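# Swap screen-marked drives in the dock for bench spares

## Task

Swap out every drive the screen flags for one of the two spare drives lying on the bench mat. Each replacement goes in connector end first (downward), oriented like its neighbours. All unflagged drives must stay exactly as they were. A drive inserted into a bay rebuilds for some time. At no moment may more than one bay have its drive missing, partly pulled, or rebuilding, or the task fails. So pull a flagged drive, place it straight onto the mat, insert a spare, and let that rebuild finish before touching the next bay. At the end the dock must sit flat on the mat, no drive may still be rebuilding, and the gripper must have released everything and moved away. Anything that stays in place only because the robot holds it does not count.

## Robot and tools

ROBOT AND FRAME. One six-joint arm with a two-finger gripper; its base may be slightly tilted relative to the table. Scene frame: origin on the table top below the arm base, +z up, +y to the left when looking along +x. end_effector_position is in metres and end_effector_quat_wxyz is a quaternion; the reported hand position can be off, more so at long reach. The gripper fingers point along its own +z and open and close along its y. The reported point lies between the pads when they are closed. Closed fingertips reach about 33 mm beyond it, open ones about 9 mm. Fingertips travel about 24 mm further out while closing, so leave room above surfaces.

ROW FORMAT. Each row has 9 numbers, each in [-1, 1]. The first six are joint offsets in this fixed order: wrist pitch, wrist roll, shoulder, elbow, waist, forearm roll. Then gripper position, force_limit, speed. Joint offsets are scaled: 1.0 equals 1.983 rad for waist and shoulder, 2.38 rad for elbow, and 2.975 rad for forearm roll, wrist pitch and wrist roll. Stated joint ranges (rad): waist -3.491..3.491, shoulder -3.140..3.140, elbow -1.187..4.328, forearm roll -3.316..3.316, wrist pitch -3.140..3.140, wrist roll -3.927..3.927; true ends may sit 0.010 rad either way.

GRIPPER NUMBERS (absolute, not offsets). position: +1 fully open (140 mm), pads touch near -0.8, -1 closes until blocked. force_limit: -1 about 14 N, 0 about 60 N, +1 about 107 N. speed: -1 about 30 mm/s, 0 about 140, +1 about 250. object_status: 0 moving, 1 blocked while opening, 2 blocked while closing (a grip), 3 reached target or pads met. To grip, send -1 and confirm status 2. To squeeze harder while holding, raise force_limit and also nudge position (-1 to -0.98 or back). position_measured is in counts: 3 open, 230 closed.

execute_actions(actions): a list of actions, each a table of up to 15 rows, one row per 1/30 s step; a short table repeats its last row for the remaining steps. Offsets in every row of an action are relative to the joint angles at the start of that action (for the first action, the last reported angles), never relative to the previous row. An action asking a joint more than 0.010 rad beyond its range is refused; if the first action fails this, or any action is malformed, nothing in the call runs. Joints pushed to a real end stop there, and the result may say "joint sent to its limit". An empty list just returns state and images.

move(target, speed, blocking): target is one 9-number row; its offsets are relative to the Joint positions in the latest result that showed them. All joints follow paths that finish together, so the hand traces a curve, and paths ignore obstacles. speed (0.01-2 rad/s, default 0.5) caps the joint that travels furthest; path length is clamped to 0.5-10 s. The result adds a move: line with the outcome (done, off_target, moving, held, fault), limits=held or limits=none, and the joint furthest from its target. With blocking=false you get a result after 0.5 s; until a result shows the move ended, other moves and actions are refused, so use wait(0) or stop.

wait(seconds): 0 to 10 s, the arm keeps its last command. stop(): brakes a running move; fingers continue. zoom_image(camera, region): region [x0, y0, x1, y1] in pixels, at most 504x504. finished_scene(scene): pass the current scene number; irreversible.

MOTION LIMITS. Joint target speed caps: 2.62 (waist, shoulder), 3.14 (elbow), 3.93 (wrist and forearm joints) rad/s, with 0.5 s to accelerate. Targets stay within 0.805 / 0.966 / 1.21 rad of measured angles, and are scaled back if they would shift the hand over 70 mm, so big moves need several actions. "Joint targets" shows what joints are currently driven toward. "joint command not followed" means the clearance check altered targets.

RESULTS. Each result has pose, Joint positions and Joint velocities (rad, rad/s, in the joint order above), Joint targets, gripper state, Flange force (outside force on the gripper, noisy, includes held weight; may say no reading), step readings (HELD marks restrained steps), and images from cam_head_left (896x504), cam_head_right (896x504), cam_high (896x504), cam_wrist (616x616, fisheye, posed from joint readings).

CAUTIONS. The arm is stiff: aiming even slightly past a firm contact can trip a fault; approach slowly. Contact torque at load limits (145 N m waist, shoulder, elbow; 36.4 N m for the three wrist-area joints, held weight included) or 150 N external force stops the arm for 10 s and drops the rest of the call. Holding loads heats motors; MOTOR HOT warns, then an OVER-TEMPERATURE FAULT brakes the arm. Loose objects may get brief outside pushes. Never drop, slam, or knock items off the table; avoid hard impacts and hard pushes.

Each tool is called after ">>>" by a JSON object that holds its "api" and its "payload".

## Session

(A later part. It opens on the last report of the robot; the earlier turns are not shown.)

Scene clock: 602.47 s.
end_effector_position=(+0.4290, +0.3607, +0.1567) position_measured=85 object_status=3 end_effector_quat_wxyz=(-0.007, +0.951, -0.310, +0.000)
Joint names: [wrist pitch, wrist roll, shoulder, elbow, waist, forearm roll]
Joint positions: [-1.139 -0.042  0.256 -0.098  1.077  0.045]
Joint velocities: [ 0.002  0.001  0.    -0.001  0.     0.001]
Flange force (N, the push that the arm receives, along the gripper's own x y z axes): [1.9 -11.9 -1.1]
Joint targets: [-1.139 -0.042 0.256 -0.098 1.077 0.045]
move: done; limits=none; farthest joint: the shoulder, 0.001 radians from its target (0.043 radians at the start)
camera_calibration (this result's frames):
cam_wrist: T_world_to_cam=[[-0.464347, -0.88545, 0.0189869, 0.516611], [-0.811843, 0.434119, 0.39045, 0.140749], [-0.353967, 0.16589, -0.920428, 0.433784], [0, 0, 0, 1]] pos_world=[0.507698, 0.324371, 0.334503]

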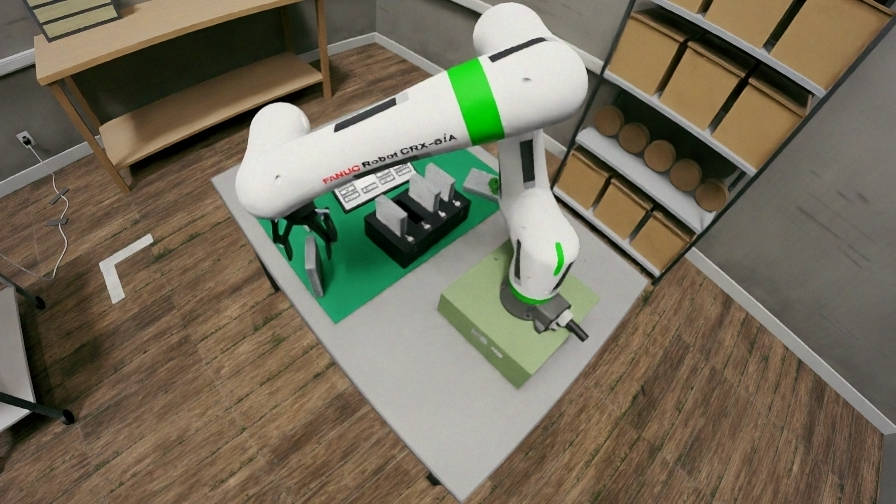

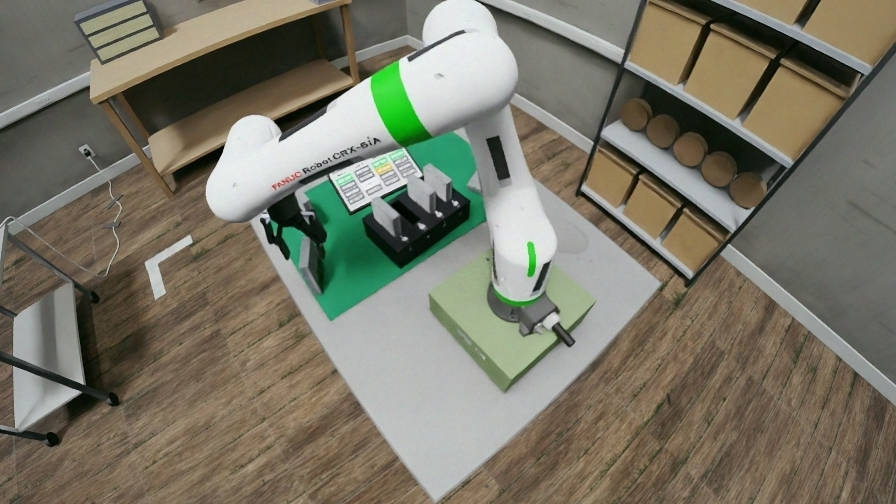

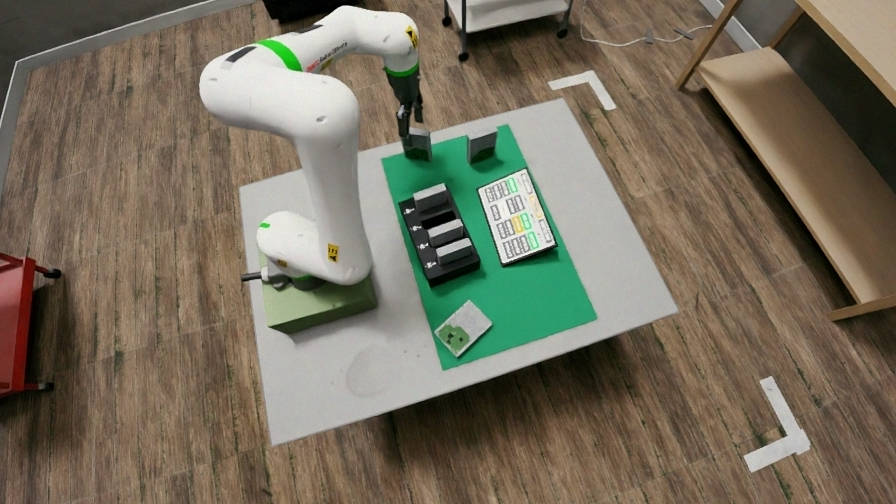

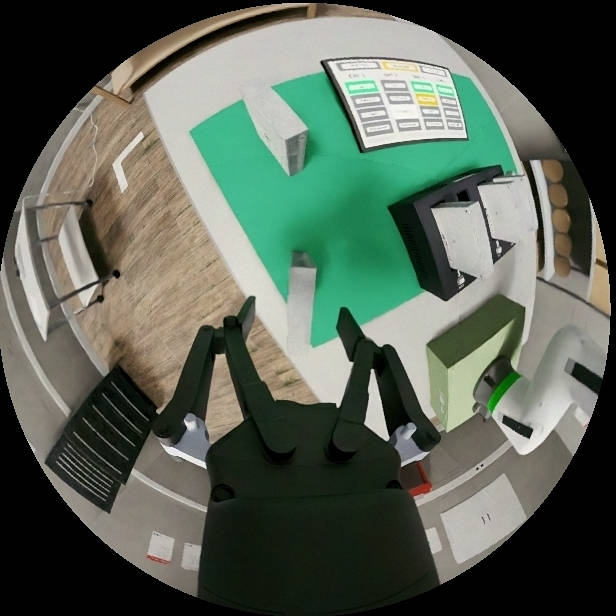

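>>> {"api": "move", "payload": {"target": [0.032,0,0.0217,-0.022,0,0,0.35,0.3,0], "speed": 0.15}}

>>> {"api": "move", "payload": {"target": [0,0,0,0,0,0,-1,0.3,0]}}

Scene clock: 608.97 s.
end_effector_position=(+0.4261, +0.3610, +0.1139) position_measured=85 object_status=3 end_effector_quat_wxyz=(-0.007, +0.951, -0.308, -0.001)
Joint names: [wrist pitch, wrist roll, shoulder, elbow, waist, forearm roll]
Joint positions: [-1.044 -0.042  0.299 -0.151  1.077  0.045]
Joint velocities: [ 0.001  0.001 -0.     0.001  0.     0.003]
Flange force (N, the push that the arm receives, along the gripper's own x y z axes): [3.4 -4.6 0.4]
Joint targets: [-1.044 -0.042 0.299 -0.151 1.077 0.045]
move: done; limits=none; farthest joint: the waist, 0.000 radians from its target (0.000 radians at the start)
camera_calibration (this result's frames):
cam_wrist: T_world_to_cam=[[-0.460926, -0.887237, 0.0189068, 0.515592], [-0.812844, 0.430636, 0.392222, 0.156412], [-0.356136, 0.165417, -0.919676, 0.394337], [0, 0, 0, 1]] pos_world=[0.505226, 0.324866, 0.291566]

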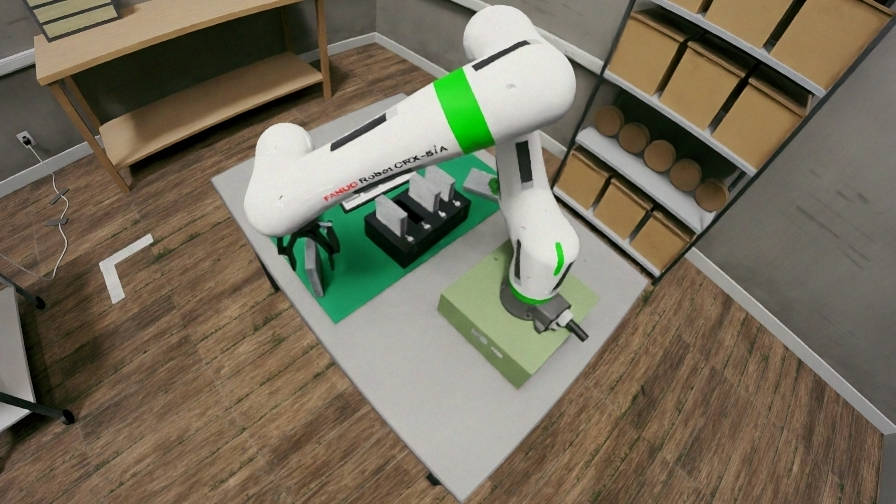

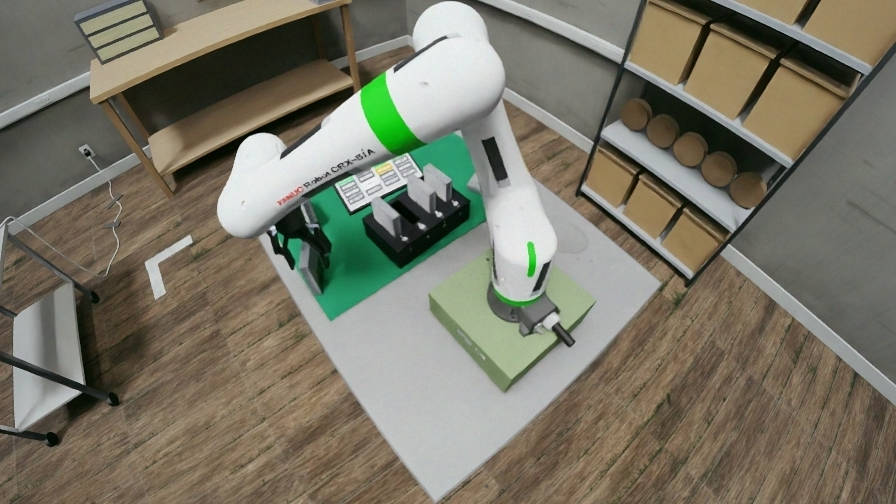

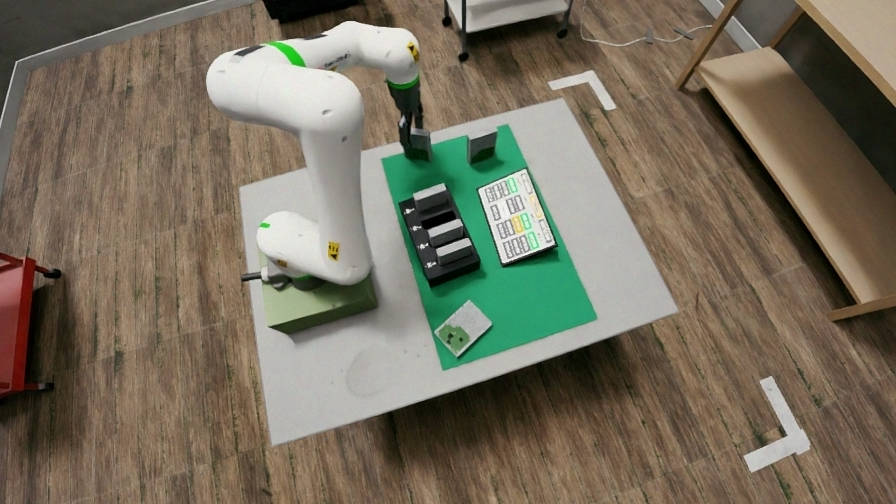

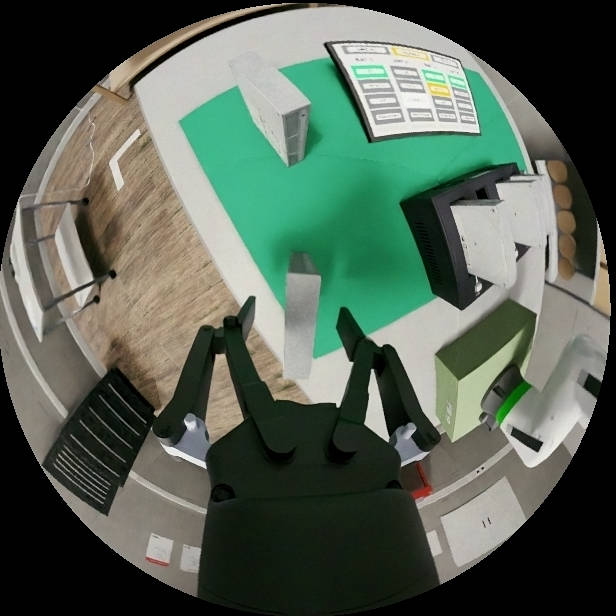

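Scene clock: 609.70 s.
end_effector_position=(+0.4261, +0.3610, +0.1139) position_measured=195 object_status=2 end_effector_quat_wxyz=(-0.007, +0.951, -0.308, -0.001)
Joint names: [wrist pitch, wrist roll, shoulder, elbow, waist, forearm roll]
Joint positions: [-1.044 -0.042  0.299 -0.151  1.077  0.045]
Joint velocities: [-0.     0.001 -0.     0.001  0.     0.002]
Flange force (N, the push that the arm receives, along the gripper's own x y z axes): [2.0 -8.6 -5.5]
Joint targets: [-1.044 -0.042 0.299 -0.151 1.077 0.045]
move: done; limits=none; farthest joint: the waist, 0.000 radians from its target (0.000 radians at the start)
camera_calibration (this result's frames):
cam_wrist: T_world_to_cam=[[-0.460925, -0.887238, 0.0189131, 0.515586], [-0.812843, 0.430637, 0.392223, 0.156412], [-0.356139, 0.165412, -0.919676, 0.394335], [0, 0, 0, 1]] pos_world=[0.505224, 0.324863, 0.291561]

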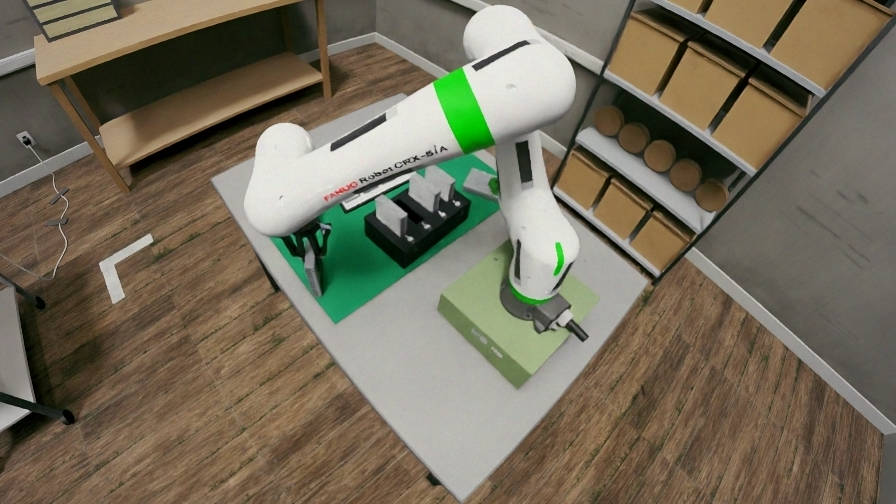

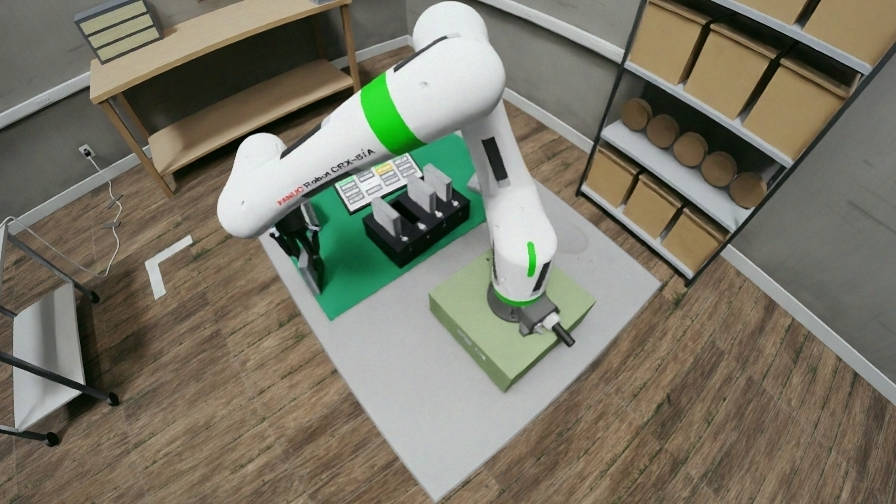

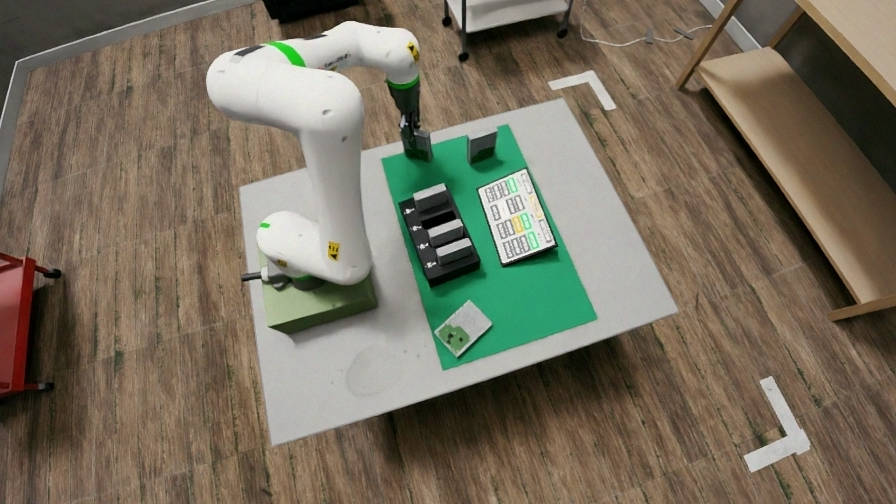

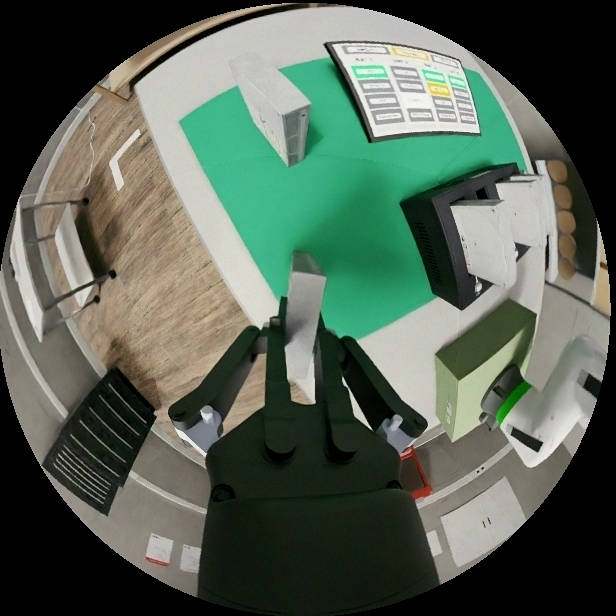

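>>> {"api": "move", "payload": {"target": [-0.140,0,-0.075,0.097,0,0,-1,0.3,0], "speed": 0.4}}

Scene clock: 616.07 s.
end_effector_position=(+0.4214, +0.3374, +0.2857) position_measured=195 object_status=2 end_effector_quat_wxyz=(+0.012, +0.949, -0.316, -0.003)
Joint names: [wrist pitch, wrist roll, shoulder, elbow, waist, forearm roll]
Joint positions: [-1.461 -0.042  0.15   0.08   1.077  0.045]
Joint velocities: [ 0.    -0.002  0.     0.002  0.     0.   ]
Flange force (N, the push that the arm receives, along the gripper's own x y z axes): [3.9 -12.6 -1.9]
Joint targets: [-1.461 -0.042 0.150 0.080 1.077 0.045]
move: done; limits=none; farthest joint: the waist, 0.000 radians from its target (0.000 radians at the start)
camera_calibration (this result's frames):
cam_wrist: T_world_to_cam=[[-0.474402, -0.878496, 0.0564531, 0.481229], [-0.799366, 0.456756, 0.39037, 0.0814645], [-0.368724, 0.140066, -0.918926, 0.56824], [0, 0, 0, 1]] pos_world=[0.50294, 0.305958, 0.463202]

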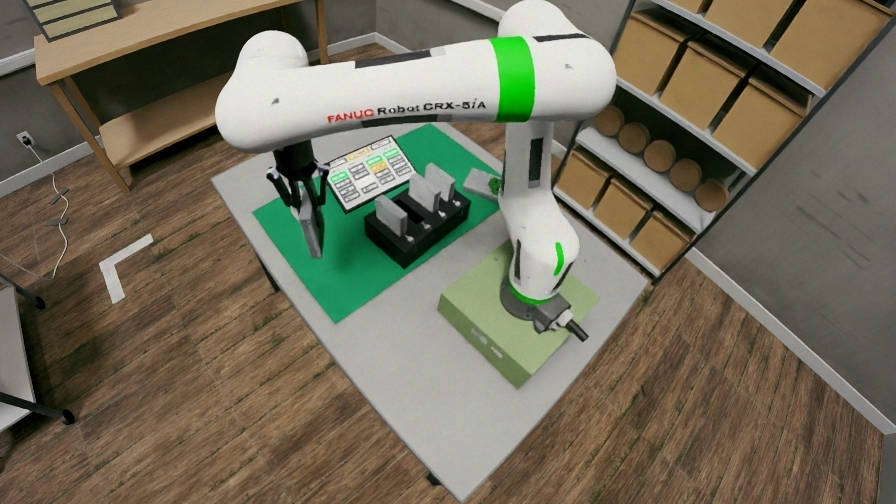

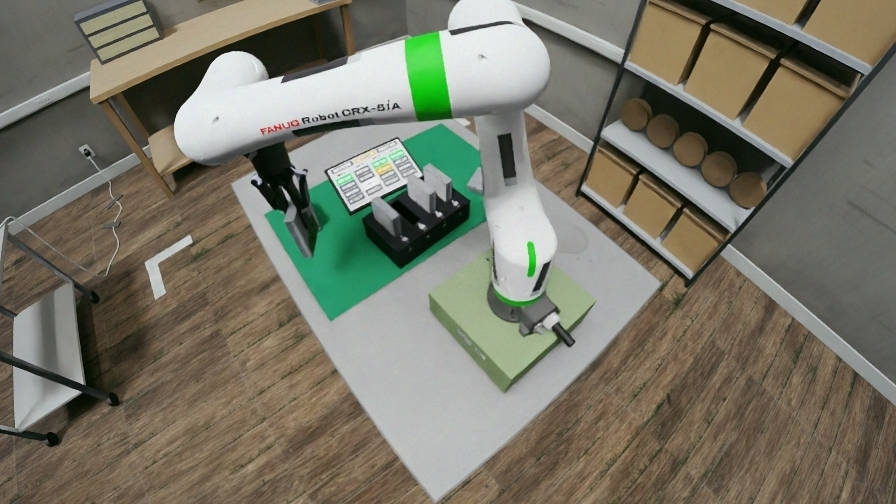

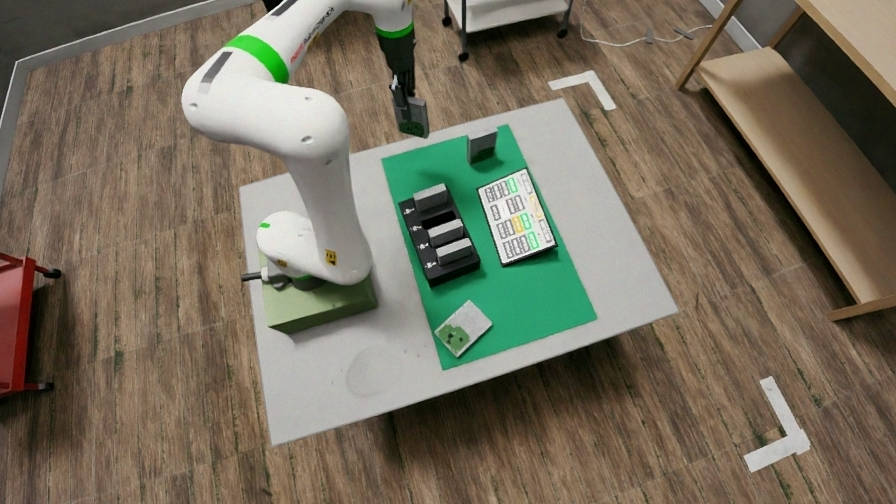

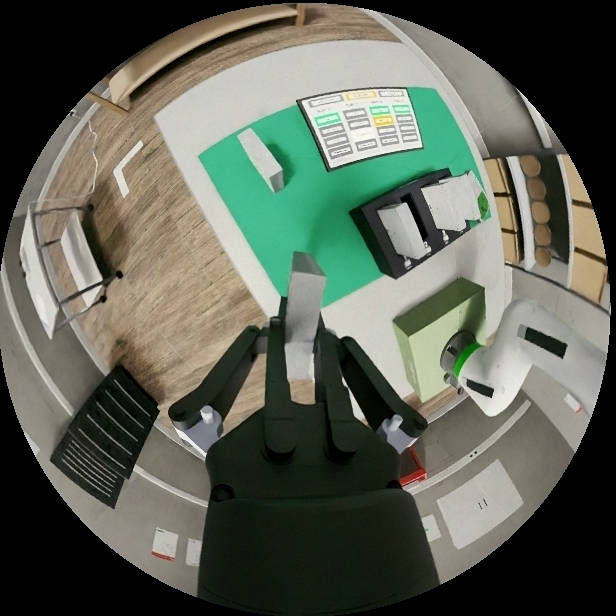

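>>> {"api": "move", "payload": {"target": [-0.0067,0.4215,-0.1815,-0.126,-0.2693,-0.0128,-1,0.3,0], "speed": 0.6}}

>>> {"api": "move", "payload": {"target": [0.0733,0,0.0237,-0.0727,-0.001,0,-1,0.3,0], "speed": 0.2}}

Scene clock: 624.80 s.
end_effector_position=(+0.4099, +0.0414, +0.3119) position_measured=195 object_status=2 end_effector_quat_wxyz=(+0.000, +0.999, +0.036, +0.001)
Joint names: [wrist pitch, wrist roll, shoulder, elbow, waist, forearm roll]
Joint positions: [-1.481  1.212 -0.21  -0.22   0.543  0.007]
Joint velocities: [0.    0.    0.    0.    0.    0.002]
Flange force (N, the push that the arm receives, along the gripper's own x y z axes): [7.5 -1.4 0.8]
Joint targets: [-1.481 1.212 -0.210 -0.220 0.543 0.007]
move: done; limits=none; farthest joint: the waist, 0.000 radians from its target (0.534 radians at the start)
camera_calibration (this result's frames):
cam_wrist: T_world_to_cam=[[0.218434, -0.975277, 0.0334827, -0.058532], [-0.902837, -0.188949, 0.386242, 0.267679], [-0.370367, -0.114598, -0.92179, 0.6416], [0, 0, 0, 1]] pos_world=[0.492083, 0.0670187, 0.489991]

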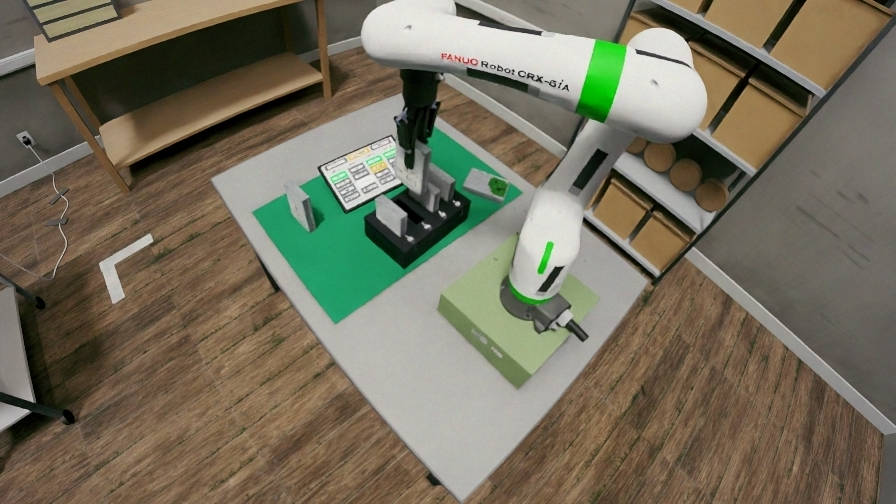

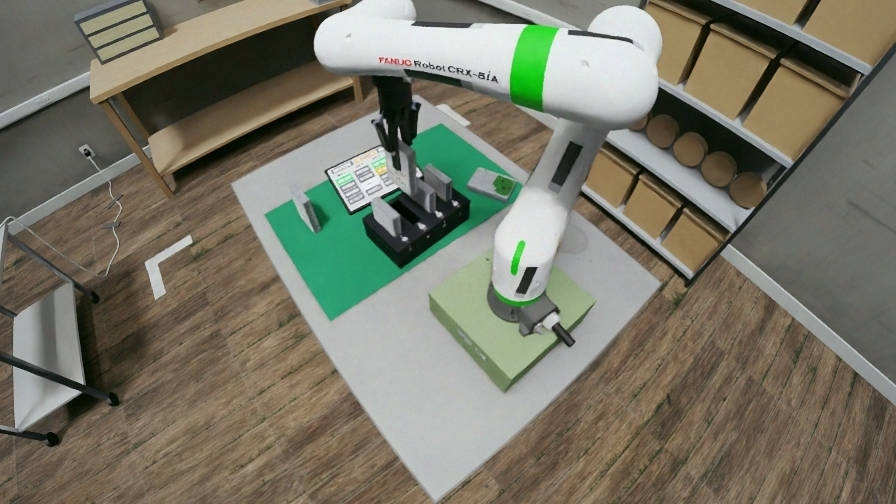

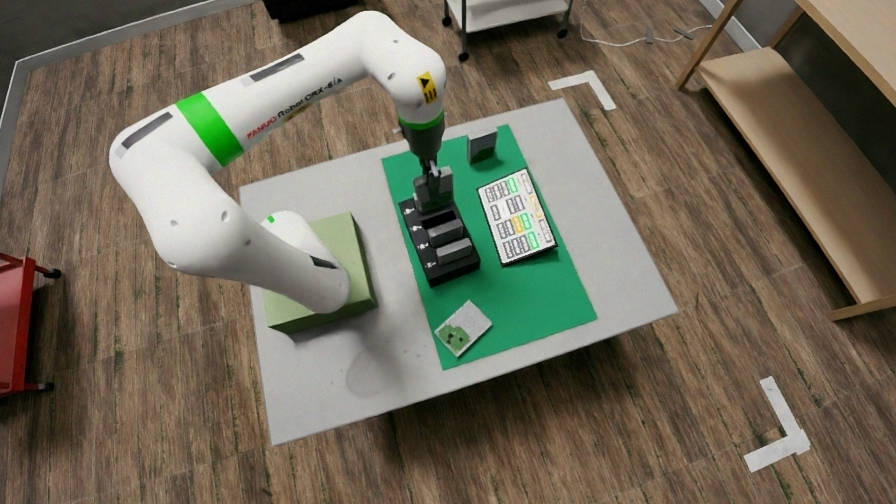

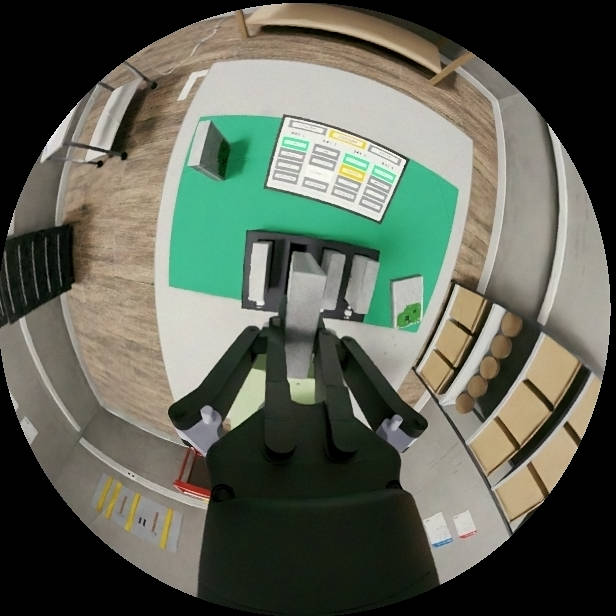

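Scene clock: 626.20 s.
end_effector_position=(+0.4098, +0.0412, +0.2214) position_measured=195 object_status=2 end_effector_quat_wxyz=(+0.001, +0.999, +0.036, +0.000)
Joint names: [wrist pitch, wrist roll, shoulder, elbow, waist, forearm roll]
Joint positions: [-1.263  1.212 -0.163 -0.393  0.541  0.007]
Joint velocities: [ 0.001 -0.002  0.     0.001 -0.     0.001]
Flange force (N, the push that the arm receives, along the gripper's own x y z axes): [6.1 0.6 2.2]
Joint targets: [-1.263 1.212 -0.163 -0.393 0.541 0.007]
move: done; limits=none; farthest joint: the waist, 0.000 radians from its target (0.002 radians at the start)
camera_calibration (this result's frames):
cam_wrist: T_world_to_cam=[[0.217971, -0.975372, 0.0337285, -0.0555629], [-0.902199, -0.188198, 0.388097, 0.301827], [-0.372191, -0.115024, -0.921001, 0.558677], [0, 0, 0, 1]] pos_world=[0.492353, 0.0668698, 0.399278]

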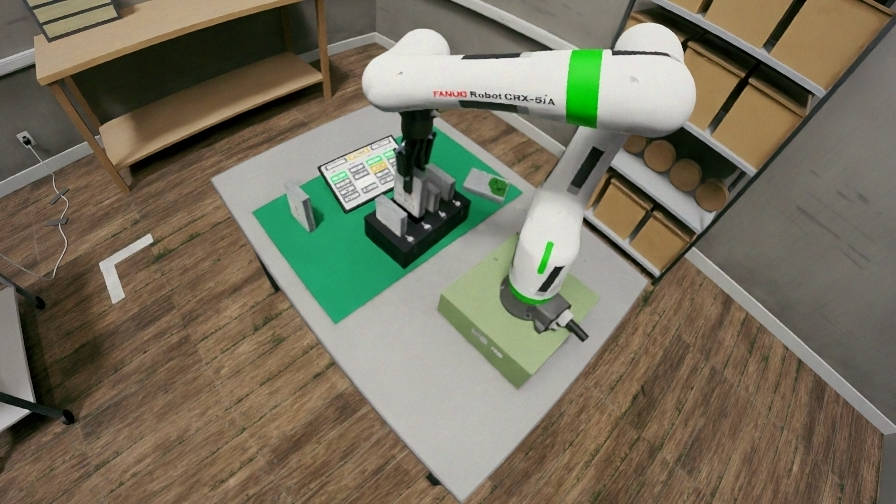

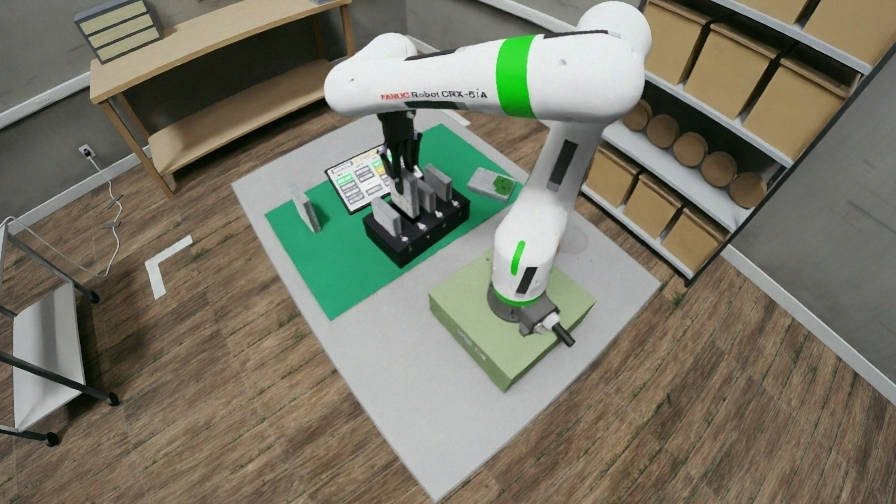

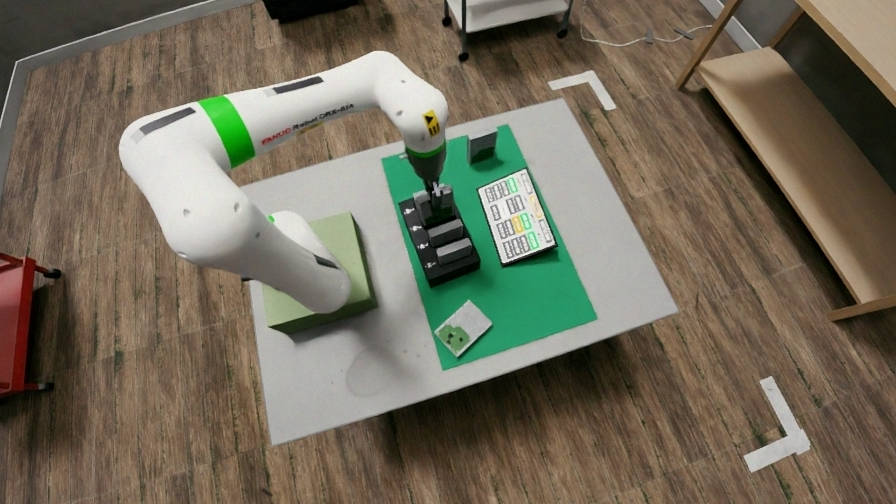

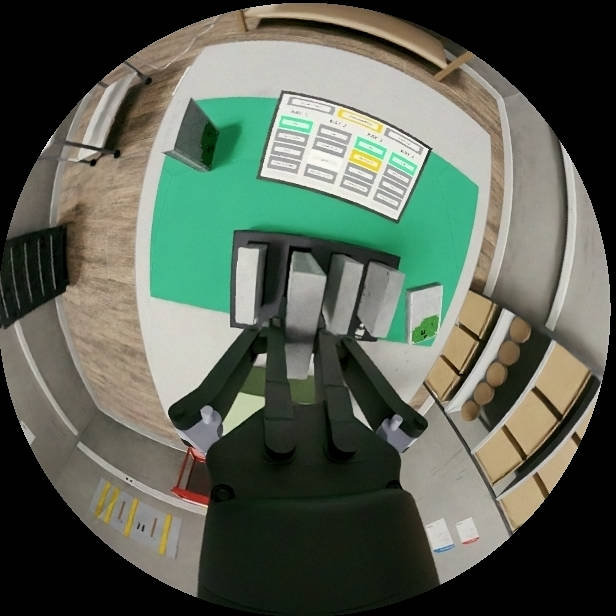

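>>> {"api": "zoom_image", "payload": {"camera": "cam_head_right", "region": [340,130,500,270]}}

>>> {"api": "move", "payload": {"target": [0.0214,0,0.0143,-0.015,0,0,-1,0.3,0], "speed": 0.04}}

Region (340, 130, 500, 270) of cam_head_right's 896x504 image, scaled by 3.150, with more detail than that image has; it fills the top 441 rows of this view, and the rest is white.

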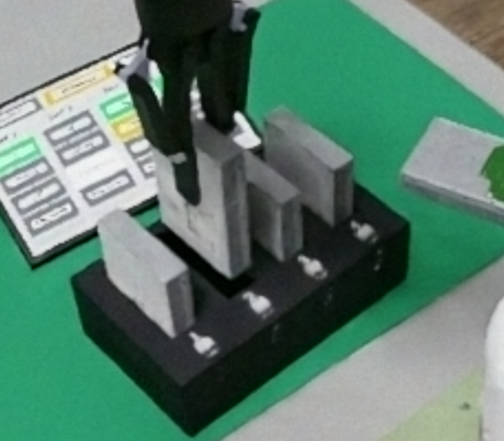

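Scene clock: 635.13 s.
end_effector_position=(+0.4119, +0.0423, +0.1962) position_measured=195 object_status=2 end_effector_quat_wxyz=(+0.001, +0.999, +0.036, +0.000)
Joint names: [wrist pitch, wrist roll, shoulder, elbow, waist, forearm roll]
Joint positions: [-1.199  1.212 -0.135 -0.428  0.541  0.007]
Joint velocities: [-0.    -0.     0.     0.     0.    -0.001]
Flange force (N, the push that the arm receives, along the gripper's own x y z axes): [5.2 -2.0 2.5]
Joint targets: [-1.199 1.212 -0.135 -0.428 0.541 0.007]
move: done; limits=none; farthest joint: the waist, 0.000 radians from its target (0.000 radians at the start)
camera_calibration (this result's frames):
cam_wrist: T_world_to_cam=[[0.218401, -0.975276, 0.0337294, -0.0542604], [-0.901963, -0.188549, 0.388473, 0.313501], [-0.372509, -0.115266, -0.920842, 0.536512], [0, 0, 0, 1]] pos_world=[0.494472, 0.0680327, 0.374086]

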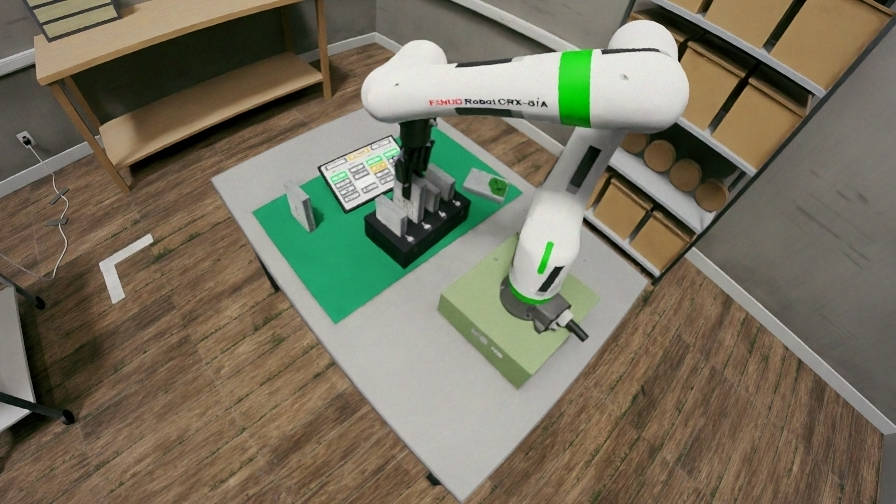

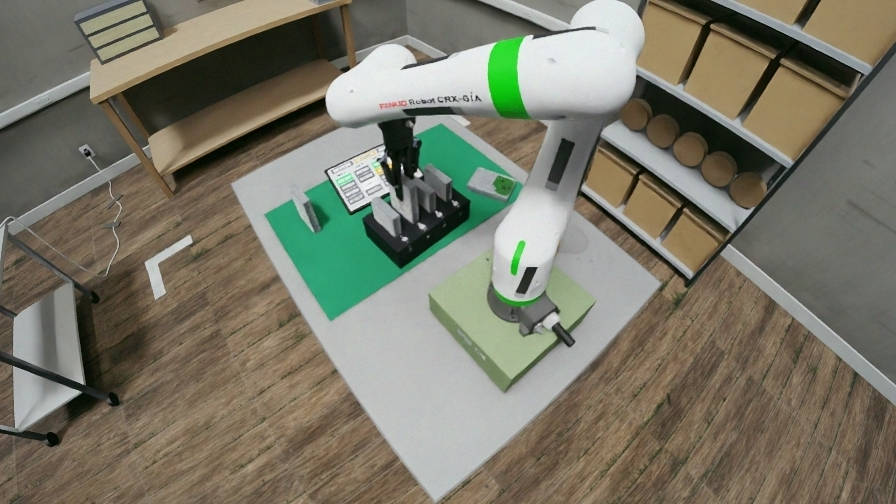

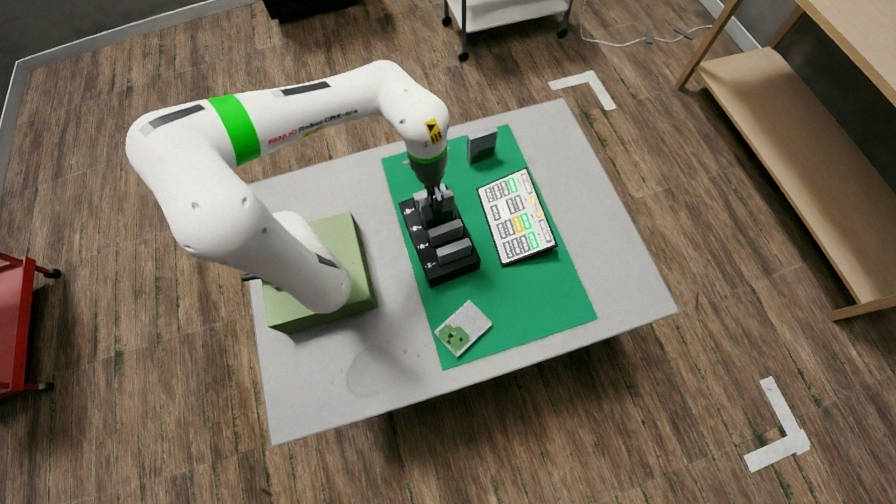

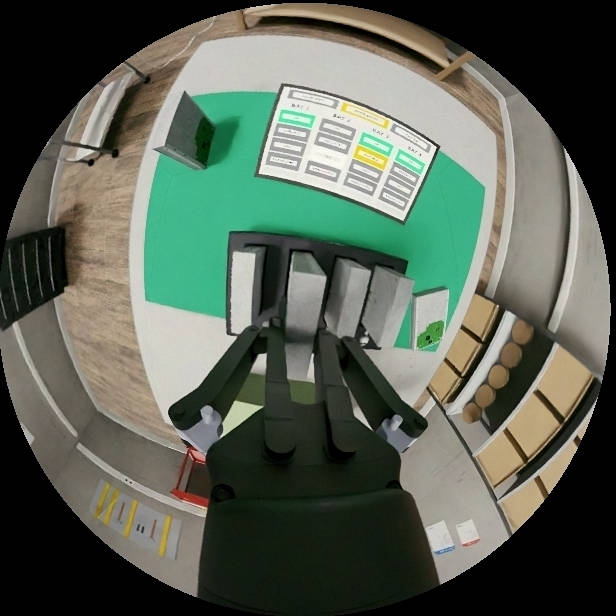

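>>> {"api": "move", "payload": {"target": [0.0138,0,0.0055,-0.0122,0,0,-1,0.3,0], "speed": 0.03}}

>>> {"api": "zoom_image", "payload": {"camera": "cam_head_right", "region": [340,130,500,270]}}

Scene clock: 641.50 s.
end_effector_position=(+0.4103, +0.0418, +0.1805) position_measured=195 object_status=2 end_effector_quat_wxyz=(+0.000, +0.999, +0.036, +0.001)
Joint names: [wrist pitch, wrist roll, shoulder, elbow, waist, forearm roll]
Joint positions: [-1.158  1.212 -0.124 -0.457  0.541  0.007]
Joint velocities: [ 0.    -0.     0.    -0.002 -0.     0.001]
Flange force (N, the push that the arm receives, along the gripper's own x y z axes): [9.8 1.5 3.9]
Joint targets: [-1.158 1.212 -0.124 -0.457 0.541 0.007]
move: done; limits=none; farthest joint: the waist, 0.000 radians from its target (0.000 radians at the start)
camera_calibration (this result's frames):
cam_wrist: T_world_to_cam=[[0.21859, -0.975247, 0.0333399, -0.0539504], [-0.902285, -0.188989, 0.38751, 0.318387], [-0.371617, -0.114788, -0.921262, 0.521125], [0, 0, 0, 1]] pos_world=[0.492728, 0.0673756, 0.358514]

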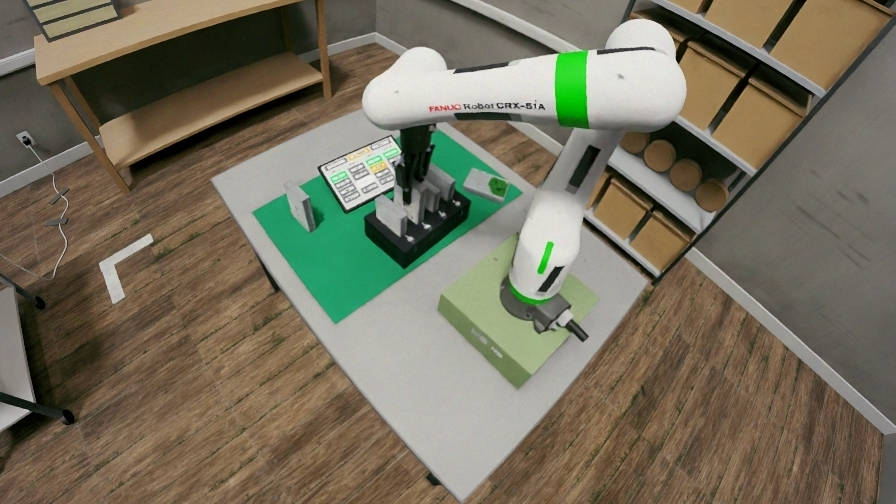

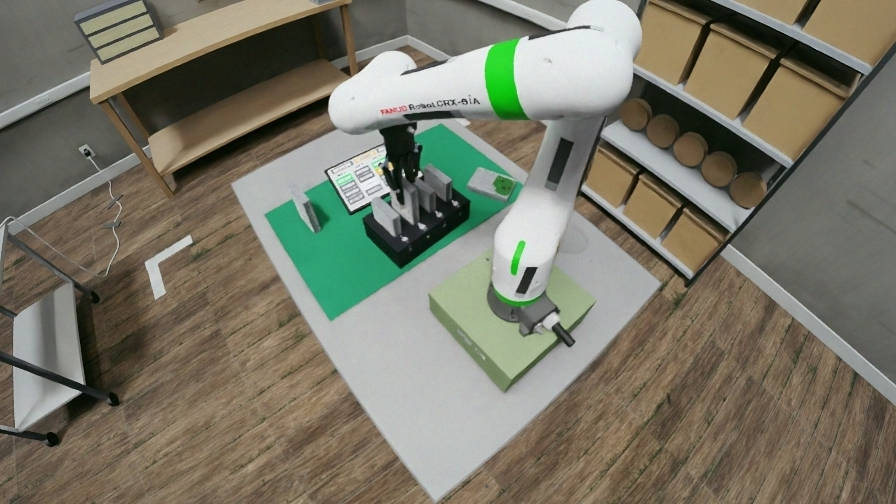

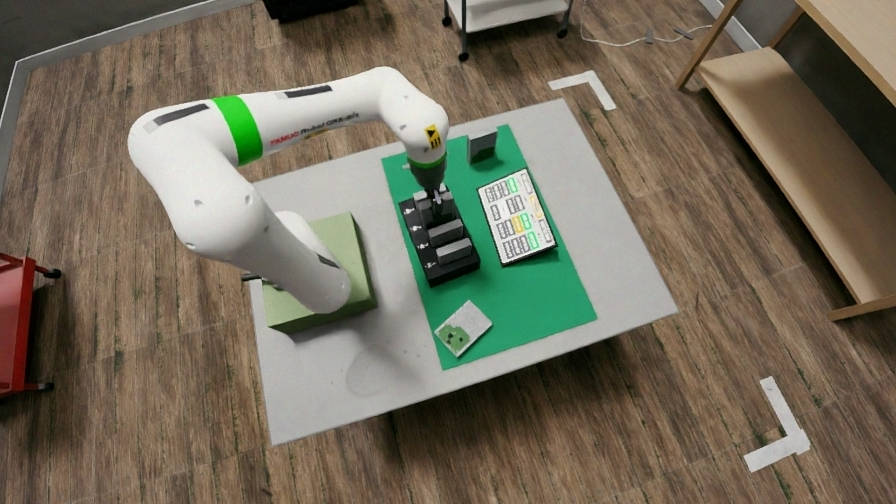

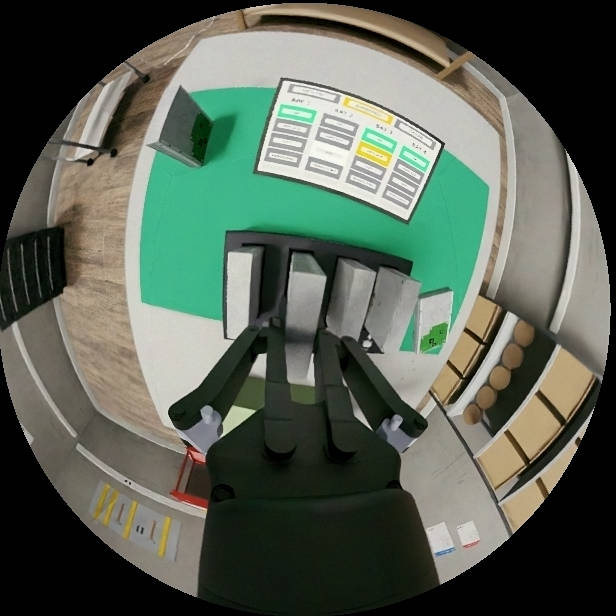

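Region (340, 130, 500, 270) of cam_head_right's 896x504 image, scaled by 3.150, with more detail than that image has; it fills the top 441 rows of this view, and the rest is white.

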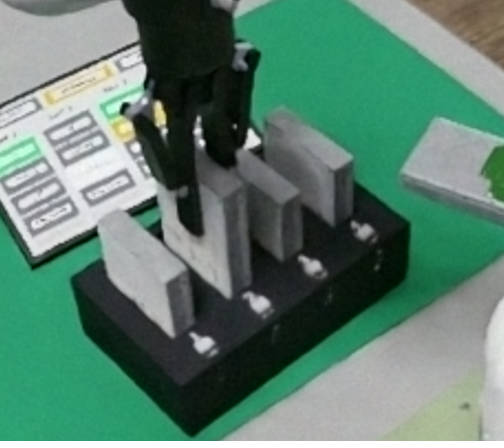

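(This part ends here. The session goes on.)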